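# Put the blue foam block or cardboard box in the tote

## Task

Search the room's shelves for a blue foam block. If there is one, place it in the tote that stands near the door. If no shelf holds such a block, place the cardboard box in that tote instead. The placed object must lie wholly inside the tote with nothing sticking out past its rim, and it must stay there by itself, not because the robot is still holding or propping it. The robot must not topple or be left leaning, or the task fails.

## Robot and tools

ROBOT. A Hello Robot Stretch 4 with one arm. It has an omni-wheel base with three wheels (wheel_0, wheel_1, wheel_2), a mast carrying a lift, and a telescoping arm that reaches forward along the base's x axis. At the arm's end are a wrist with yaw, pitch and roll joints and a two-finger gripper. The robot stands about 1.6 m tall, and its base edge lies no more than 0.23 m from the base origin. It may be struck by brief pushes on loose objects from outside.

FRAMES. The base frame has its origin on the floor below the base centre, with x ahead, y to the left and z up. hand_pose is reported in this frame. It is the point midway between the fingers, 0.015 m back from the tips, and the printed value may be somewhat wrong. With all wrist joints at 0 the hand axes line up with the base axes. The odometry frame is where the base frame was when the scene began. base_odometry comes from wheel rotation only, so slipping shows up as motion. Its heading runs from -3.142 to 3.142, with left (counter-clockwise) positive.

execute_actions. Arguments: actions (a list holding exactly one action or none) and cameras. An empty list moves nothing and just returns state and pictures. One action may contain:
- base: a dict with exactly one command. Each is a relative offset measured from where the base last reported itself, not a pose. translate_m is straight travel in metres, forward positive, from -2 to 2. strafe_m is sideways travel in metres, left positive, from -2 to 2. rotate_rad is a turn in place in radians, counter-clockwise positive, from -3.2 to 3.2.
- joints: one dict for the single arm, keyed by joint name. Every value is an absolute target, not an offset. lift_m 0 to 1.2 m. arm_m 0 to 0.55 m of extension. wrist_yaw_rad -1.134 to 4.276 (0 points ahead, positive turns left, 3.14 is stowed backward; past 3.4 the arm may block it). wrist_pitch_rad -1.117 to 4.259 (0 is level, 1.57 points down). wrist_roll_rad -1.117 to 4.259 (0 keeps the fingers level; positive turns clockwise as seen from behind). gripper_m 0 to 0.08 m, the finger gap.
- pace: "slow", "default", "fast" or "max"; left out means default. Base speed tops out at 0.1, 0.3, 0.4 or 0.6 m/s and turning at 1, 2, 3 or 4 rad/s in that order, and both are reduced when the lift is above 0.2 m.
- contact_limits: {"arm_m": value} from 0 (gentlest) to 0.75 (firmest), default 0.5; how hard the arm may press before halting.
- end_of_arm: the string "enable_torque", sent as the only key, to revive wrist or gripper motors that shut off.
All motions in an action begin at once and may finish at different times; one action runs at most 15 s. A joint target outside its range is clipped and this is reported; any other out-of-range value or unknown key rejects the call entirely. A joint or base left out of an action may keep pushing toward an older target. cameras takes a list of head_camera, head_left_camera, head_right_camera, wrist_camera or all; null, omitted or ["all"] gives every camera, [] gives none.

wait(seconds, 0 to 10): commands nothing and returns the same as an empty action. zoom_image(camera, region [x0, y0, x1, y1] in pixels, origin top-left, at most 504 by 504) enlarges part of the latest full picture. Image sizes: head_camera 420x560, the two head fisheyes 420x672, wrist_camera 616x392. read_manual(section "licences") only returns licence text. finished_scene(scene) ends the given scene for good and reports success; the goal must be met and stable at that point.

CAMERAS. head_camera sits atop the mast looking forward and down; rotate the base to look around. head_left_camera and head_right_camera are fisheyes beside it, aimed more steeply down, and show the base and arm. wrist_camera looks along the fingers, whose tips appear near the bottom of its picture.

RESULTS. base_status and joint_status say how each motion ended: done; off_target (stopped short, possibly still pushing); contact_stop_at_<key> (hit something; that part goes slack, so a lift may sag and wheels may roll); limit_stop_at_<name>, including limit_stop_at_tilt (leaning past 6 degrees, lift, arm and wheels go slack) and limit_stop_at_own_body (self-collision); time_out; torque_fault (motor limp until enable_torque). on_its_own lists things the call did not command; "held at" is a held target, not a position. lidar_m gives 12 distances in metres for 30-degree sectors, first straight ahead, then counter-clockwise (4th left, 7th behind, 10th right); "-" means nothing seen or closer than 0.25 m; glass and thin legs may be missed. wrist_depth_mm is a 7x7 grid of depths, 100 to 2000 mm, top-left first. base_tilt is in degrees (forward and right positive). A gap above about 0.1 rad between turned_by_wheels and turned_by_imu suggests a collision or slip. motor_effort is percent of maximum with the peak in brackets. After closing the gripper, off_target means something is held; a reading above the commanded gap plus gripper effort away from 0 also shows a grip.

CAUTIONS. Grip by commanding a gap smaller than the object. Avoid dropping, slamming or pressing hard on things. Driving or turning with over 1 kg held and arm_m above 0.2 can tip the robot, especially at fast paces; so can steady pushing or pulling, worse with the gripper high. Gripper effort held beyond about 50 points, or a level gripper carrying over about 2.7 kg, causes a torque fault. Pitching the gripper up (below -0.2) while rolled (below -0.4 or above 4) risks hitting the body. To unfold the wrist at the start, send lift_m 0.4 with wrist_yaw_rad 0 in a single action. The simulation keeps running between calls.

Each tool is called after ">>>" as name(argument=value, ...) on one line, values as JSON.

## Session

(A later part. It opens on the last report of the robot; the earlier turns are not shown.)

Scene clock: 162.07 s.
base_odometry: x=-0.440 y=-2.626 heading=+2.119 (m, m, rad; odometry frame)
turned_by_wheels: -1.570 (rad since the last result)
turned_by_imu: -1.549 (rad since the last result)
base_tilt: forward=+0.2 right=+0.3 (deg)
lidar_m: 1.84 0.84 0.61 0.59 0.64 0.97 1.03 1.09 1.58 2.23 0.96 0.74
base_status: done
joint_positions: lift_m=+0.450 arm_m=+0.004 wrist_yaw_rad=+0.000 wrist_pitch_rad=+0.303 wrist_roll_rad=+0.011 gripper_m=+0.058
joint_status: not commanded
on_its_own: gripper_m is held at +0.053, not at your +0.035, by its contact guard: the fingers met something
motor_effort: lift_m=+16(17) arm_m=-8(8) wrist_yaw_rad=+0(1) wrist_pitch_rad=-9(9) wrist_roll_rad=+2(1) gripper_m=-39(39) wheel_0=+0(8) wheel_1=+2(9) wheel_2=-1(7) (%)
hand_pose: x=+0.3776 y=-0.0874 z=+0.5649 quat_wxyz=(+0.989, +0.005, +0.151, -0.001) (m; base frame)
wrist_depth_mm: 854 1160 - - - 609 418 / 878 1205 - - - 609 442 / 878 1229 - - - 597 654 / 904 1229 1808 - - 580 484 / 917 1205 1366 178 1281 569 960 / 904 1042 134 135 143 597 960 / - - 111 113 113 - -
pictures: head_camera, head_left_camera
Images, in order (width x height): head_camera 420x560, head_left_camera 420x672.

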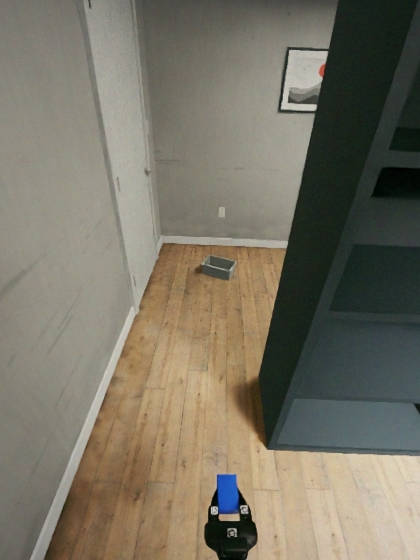

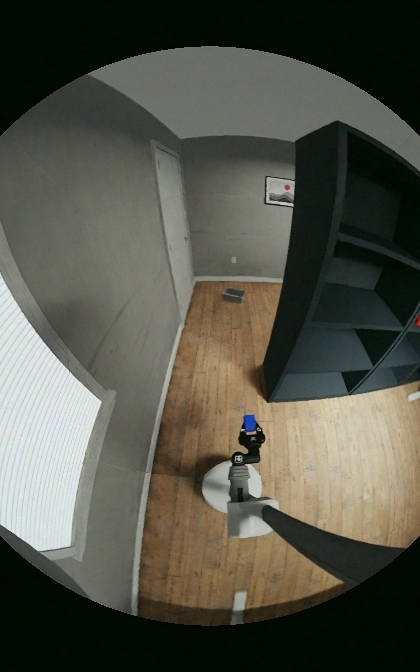

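>>> execute_actions(actions=[{"base":{"translate_m":1.75},"pace":"fast"}], cameras=["head_camera","head_left_camera"])

Scene clock: 175.03 s.
base_odometry: x=-1.352 y=-1.132 heading=+2.119 (m, m, rad; odometry frame)
turned_by_wheels: +0.000 (rad since the last result)
turned_by_imu: +0.002 (rad since the last result)
base_tilt: forward=+0.1 right=+0.2 (deg)
lidar_m: 0.59 0.64 0.45 0.45 0.52 0.78 3.54 0.68 0.86 2.93 1.53 0.53
base_status: done
joint_positions: lift_m=+0.450 arm_m=+0.004 wrist_yaw_rad=+0.000 wrist_pitch_rad=+0.303 wrist_roll_rad=+0.011 gripper_m=+0.058
joint_status: not commanded
on_its_own: gripper_m is held at +0.053, not at your +0.035, by its contact guard: the fingers met something
motor_effort: lift_m=+16(17) arm_m=-8(8) wrist_yaw_rad=+0(0) wrist_pitch_rad=-9(9) wrist_roll_rad=+2(0) gripper_m=-39(38) wheel_0=+0(6) wheel_1=+0(3) wheel_2=+1(14) (%)
hand_pose: x=+0.3776 y=-0.0874 z=+0.5649 quat_wxyz=(+0.989, +0.005, +0.151, -0.001) (m; base frame)
wrist_depth_mm: 683 878 866 854 831 809 809 / 699 917 917 878 866 854 831 / 715 946 960 931 917 891 866 / 715 1008 1008 976 946 946 917 / 699 1025 1042 178 1008 976 960 / 699 960 134 135 143 1008 1008 / - - 111 113 113 - -
pictures: head_camera, head_left_camera
Images, in order (width x height): head_camera 420x560, head_left_camera 420x672.

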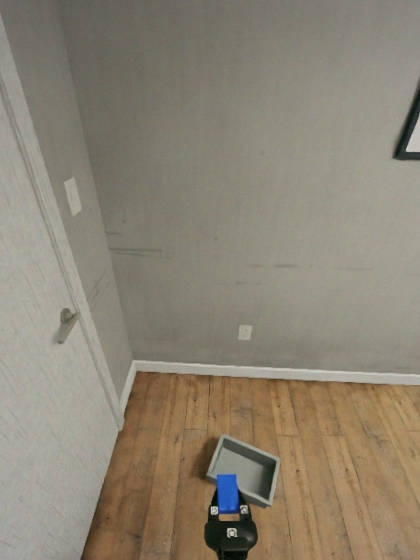

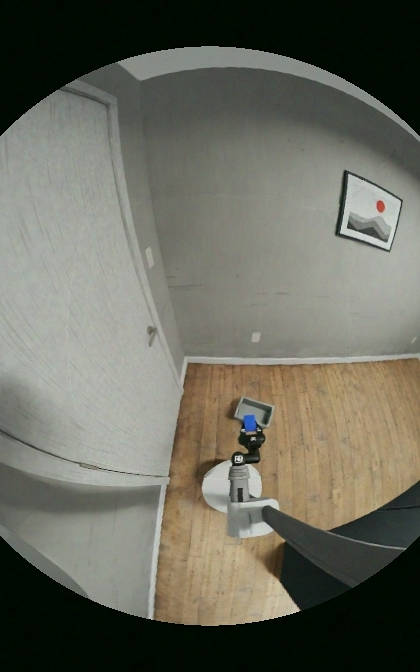

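>>> execute_actions(actions=[{"base":{"strafe_m":-0.1},"joints":{"wrist_yaw_rad":-0.35,"wrist_pitch_rad":1.2,"arm_m":0.38,"lift_m":0.3}}])

Scene clock: 204.83 s.
base_odometry: x=-1.267 y=-1.080 heading=+2.119 (m, m, rad; odometry frame)
turned_by_wheels: +0.000 (rad since the last result)
turned_by_imu: +0.001 (rad since the last result)
base_tilt: forward=+0.2 right=+0.3 (deg)
lidar_m: 0.51 0.76 0.55 0.55 0.63 0.94 1.02 0.62 0.85 2.83 1.51 0.48
base_status: done
joint_positions: lift_m=+0.300 arm_m=+0.379 wrist_yaw_rad=-0.350 wrist_pitch_rad=+1.201 wrist_roll_rad=+0.011 gripper_m=+0.058
joint_status: all done
on_its_own: gripper_m is held at +0.053, not at your +0.035, by its contact guard: the fingers met something
motor_effort: lift_m=+15(14) arm_m=+7(12) wrist_yaw_rad=+0(3) wrist_pitch_rad=-3(6) wrist_roll_rad=+1(1) gripper_m=-37(39) wheel_0=-1(8) wheel_1=-1(11) wheel_2=+0(0) (%)
hand_pose: x=+0.5918 y=-0.1085 z=+0.2802 quat_wxyz=(+0.812, +0.103, +0.556, -0.147) (m; base frame)
wrist_depth_mm: 549 554 544 549 554 559 554 / 517 517 517 521 521 525 525 / 484 492 488 488 488 488 492 / 459 459 357 359 462 462 462 / 433 430 424 178 399 375 439 / 410 370 134 135 143 359 413 / - - 111 113 113 - -
pictures: head_camera, head_left_camera, head_right_camera, wrist_camera
camera_calibration (this result's frames):
wrist_camera: T_world_to_cam=[[-0.319361, -0.947517, 0.0148346, 0.0761544], [-0.886331, 0.293126, -0.35846, 0.712156], [0.335299, -0.127627, -0.933427, 0.202413], [0, 0, 0, 1]] pos_world=[0.587658, -0.110761, 0.443087]
Images, in order (width x height): head_camera 420x560, head_left_camera 420x672, head_right_camera 420x672, wrist_camera 616x392.

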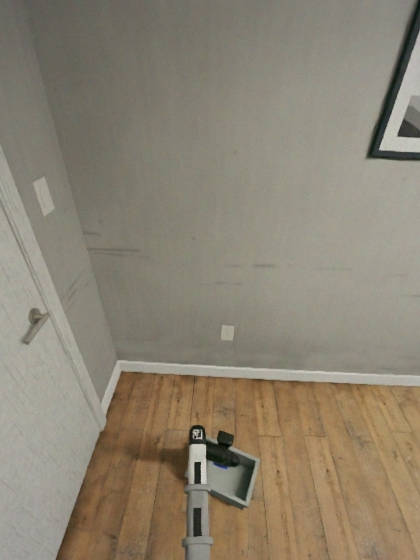

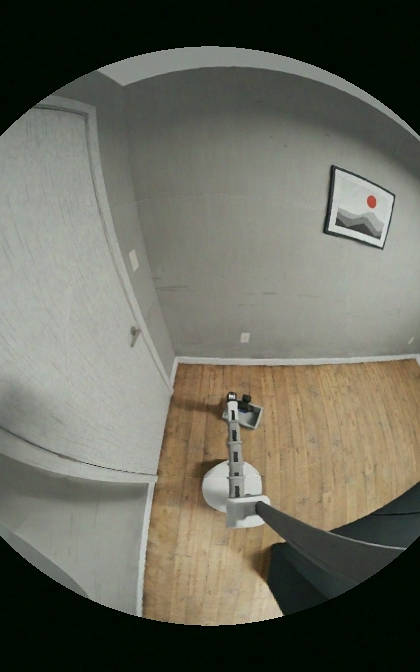

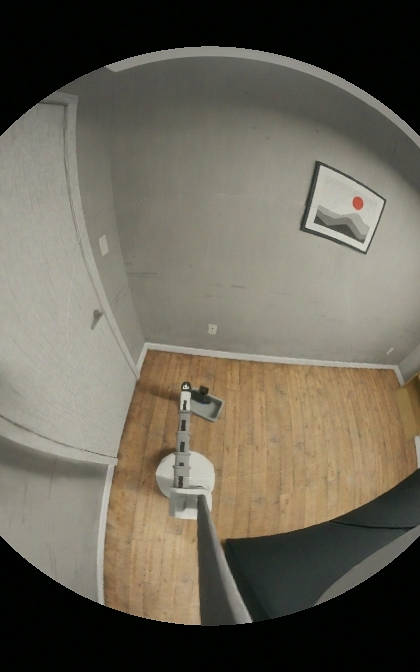

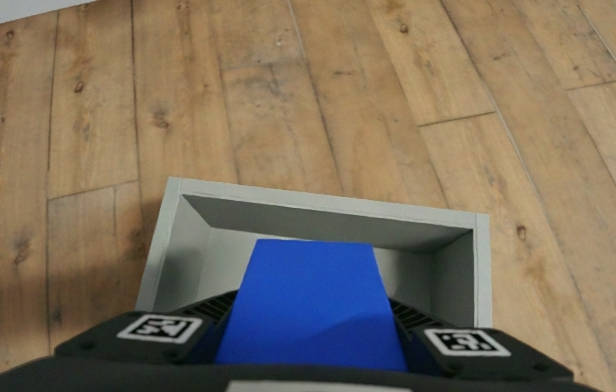

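>>> execute_actions(actions=[{"joints":{"arm_m":0.395,"lift_m":0.105}}], cameras=["head_camera","wrist_camera"])

Scene clock: 219.20 s.
base_odometry: x=-1.267 y=-1.080 heading=+2.119 (m, m, rad; odometry frame)
turned_by_wheels: +0.000 (rad since the last result)
turned_by_imu: +0.000 (rad since the last result)
base_tilt: forward=+0.2 right=+0.3 (deg)
lidar_m: 0.70 0.77 0.56 0.54 0.62 0.92 1.04 0.64 0.87 2.83 1.51 0.51
base_status: not commanded
joint_positions: lift_m=+0.105 arm_m=+0.394 wrist_yaw_rad=-0.350 wrist_pitch_rad=+1.201 wrist_roll_rad=+0.011 gripper_m=+0.058
joint_status: all done
on_its_own: gripper_m is held at +0.053, not at your +0.035, by its contact guard: the fingers met something
motor_effort: lift_m=+15(16) arm_m=+8(6) wrist_yaw_rad=+0(0) wrist_pitch_rad=-4(3) wrist_roll_rad=+2(1) gripper_m=-42(39) wheel_0=-1(1) wheel_1=-1(1) wheel_2=+0(0) (%)
hand_pose: x=+0.6067 y=-0.1085 z=+0.0852 quat_wxyz=(+0.812, +0.103, +0.556, -0.147) (m; base frame)
wrist_depth_mm: 151 304 303 303 306 306 309 / 147 154 147 146 144 143 290 / 158 198 194 182 173 161 155 / 162 233 247 245 238 220 208 / 166 231 237 179 237 237 220 / 169 224 134 135 143 226 213 / - - 111 113 113 - -
pictures: head_camera, wrist_camera
camera_calibration (this result's frames):
wrist_camera: T_world_to_cam=[[-0.3195, -0.94747, 0.0148302, 0.083921], [-0.886349, 0.293281, -0.358289, 0.655525], [0.335119, -0.127618, -0.933493, 0.0154849], [0, 0, 0, 1]] pos_world=[0.602648, -0.110764, 0.248078]
Images, in order (width x height): head_camera 420x560, wrist_camera 616x392.

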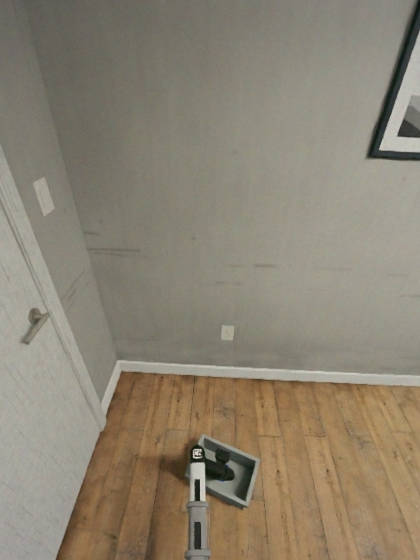

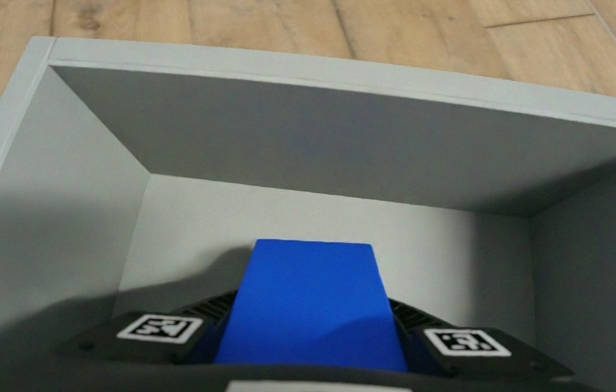

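>>> execute_actions(actions=[{"joints":{"arm_m":0.41,"lift_m":0.092},"pace":"slow"}], cameras=[])

>>> execute_actions(actions=[{"joints":{"gripper_m":0.08},"pace":"slow"}], cameras=[])

>>> execute_actions(actions=[{"joints":{"lift_m":0.3,"wrist_pitch_rad":1.4}}], cameras=["head_camera","wrist_camera"])

Scene clock: 235.03 s.
base_odometry: x=-1.267 y=-1.080 heading=+2.119 (m, m, rad; odometry frame)
turned_by_wheels: +0.000 (rad since the last result)
turned_by_imu: +0.000 (rad since the last result)
base_tilt: forward=+0.2 right=+0.2 (deg)
lidar_m: 0.49 0.77 0.57 0.54 0.62 0.94 1.02 0.65 0.85 2.83 1.52 0.51
base_status: not commanded
joint_positions: lift_m=+0.092 arm_m=+0.409 wrist_yaw_rad=-0.350 wrist_pitch_rad=+1.201 wrist_roll_rad=+0.011 gripper_m=+0.058
joint_status: all done
on_its_own: gripper_m is held at +0.053, not at your +0.035, by its contact guard: the fingers met something
motor_effort: lift_m=+15(17) arm_m=+8(8) wrist_yaw_rad=+0(0) wrist_pitch_rad=-4(3) wrist_roll_rad=+1(1) gripper_m=-41(40) wheel_0=-1(1) wheel_1=-1(1) wheel_2=+0(0) (%)
hand_pose: x=+0.6217 y=-0.1085 z=+0.0722 quat_wxyz=(+0.812, +0.103, +0.556, -0.147) (m; base frame)
wrist_depth_mm: 286 289 286 287 289 290 293 / 133 131 130 128 127 128 277 / 150 175 165 154 146 137 - / 154 217 231 219 202 186 183 / 157 218 224 179 224 225 222 / 160 211 134 135 143 213 212 / - - 111 113 113 - -
pictures: none
No camera images: the call's "cameras" was empty. Leave "cameras" out to get every camera's image.

Scene clock: 236.23 s.
base_odometry: x=-1.267 y=-1.080 heading=+2.119 (m, m, rad; odometry frame)
turned_by_wheels: +0.000 (rad since the last result)
turned_by_imu: +0.000 (rad since the last result)
base_tilt: forward=+0.2 right=+0.2 (deg)
lidar_m: 0.50 0.74 0.58 0.55 0.62 0.93 1.02 0.63 0.85 2.82 1.50 0.54
base_status: not commanded
joint_positions: lift_m=+0.092 arm_m=+0.409 wrist_yaw_rad=-0.350 wrist_pitch_rad=+1.201 wrist_roll_rad=+0.011 gripper_m=+0.080
joint_status: all done
motor_effort: lift_m=+15(15) arm_m=+8(8) wrist_yaw_rad=+0(0) wrist_pitch_rad=-3(3) wrist_roll_rad=+0(3) gripper_m=+3(38) wheel_0=-1(1) wheel_1=-1(1) wheel_2=+0(0) (%)
hand_pose: x=+0.6217 y=-0.1085 z=+0.0722 quat_wxyz=(+0.812, +0.103, +0.556, -0.147) (m; base frame)
wrist_depth_mm: 286 287 286 289 287 291 291 / 133 130 130 128 127 128 277 / 149 175 164 155 146 137 - / 154 217 231 220 201 186 182 / 158 219 224 224 224 225 223 / 159 204 168 170 211 213 211 / - - 150 163 161 - -
pictures: none
No camera images: the call's "cameras" was empty. Leave "cameras" out to get every camera's image.

Scene clock: 238.17 s.
base_odometry: x=-1.267 y=-1.080 heading=+2.119 (m, m, rad; odometry frame)
turned_by_wheels: +0.000 (rad since the last result)
turned_by_imu: +0.000 (rad since the last result)
base_tilt: forward=+0.1 right=+0.2 (deg)
lidar_m: 0.48 0.75 0.58 0.53 0.63 0.94 1.00 0.63 0.85 2.84 1.47 0.49
base_status: not commanded
joint_positions: lift_m=+0.300 arm_m=+0.409 wrist_yaw_rad=-0.350 wrist_pitch_rad=+1.400 wrist_roll_rad=+0.011 gripper_m=+0.080
joint_status: all done
motor_effort: lift_m=+22(23) arm_m=+8(8) wrist_yaw_rad=+0(0) wrist_pitch_rad=-1(1) wrist_roll_rad=+0(1) gripper_m=+2(1) wheel_0=-1(1) wheel_1=-1(1) wheel_2=+0(0) (%)
hand_pose: x=+0.5835 y=-0.0945 z=+0.2683 quat_wxyz=(+0.752, +0.116, +0.634, -0.137) (m; base frame)
wrist_depth_mm: 455 455 455 455 455 455 455 / 445 445 439 442 442 445 439 / 430 430 334 343 433 430 433 / 424 424 415 421 415 327 424 / 410 410 407 366 410 338 413 / 402 291 351 362 402 304 402 / - - 149 314 290 - -
pictures: head_camera, wrist_camera
camera_calibration (this result's frames):
wrist_camera: T_world_to_cam=[[-0.317292, -0.948279, 0.0096522, 0.0870368], [-0.935564, 0.311341, -0.166692, 0.675463], [0.155065, -0.0619202, -0.985962, 0.321363], [0, 0, 0, 1]] pos_world=[0.609723, -0.107865, 0.428606]
Images, in order (width x height): head_camera 420x560, wrist_camera 616x392.

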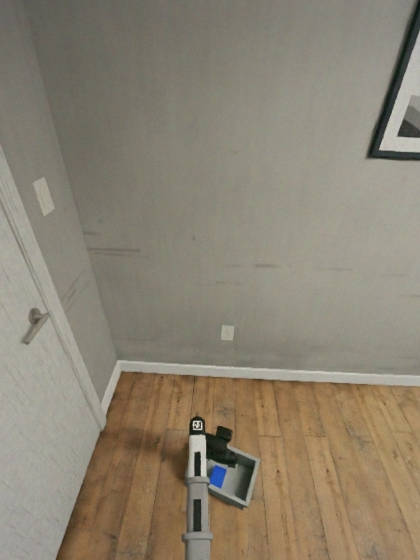

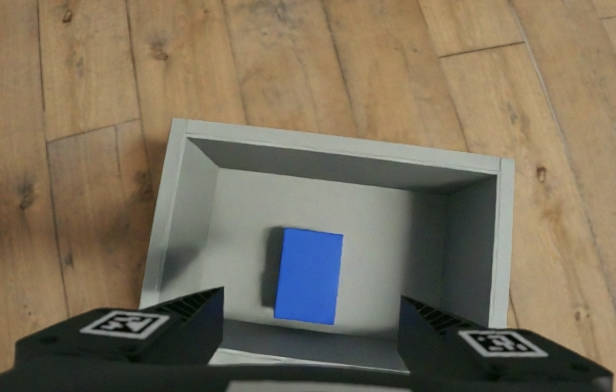

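>>> finished_scene(scene=1)

The scene is finished: the task was done.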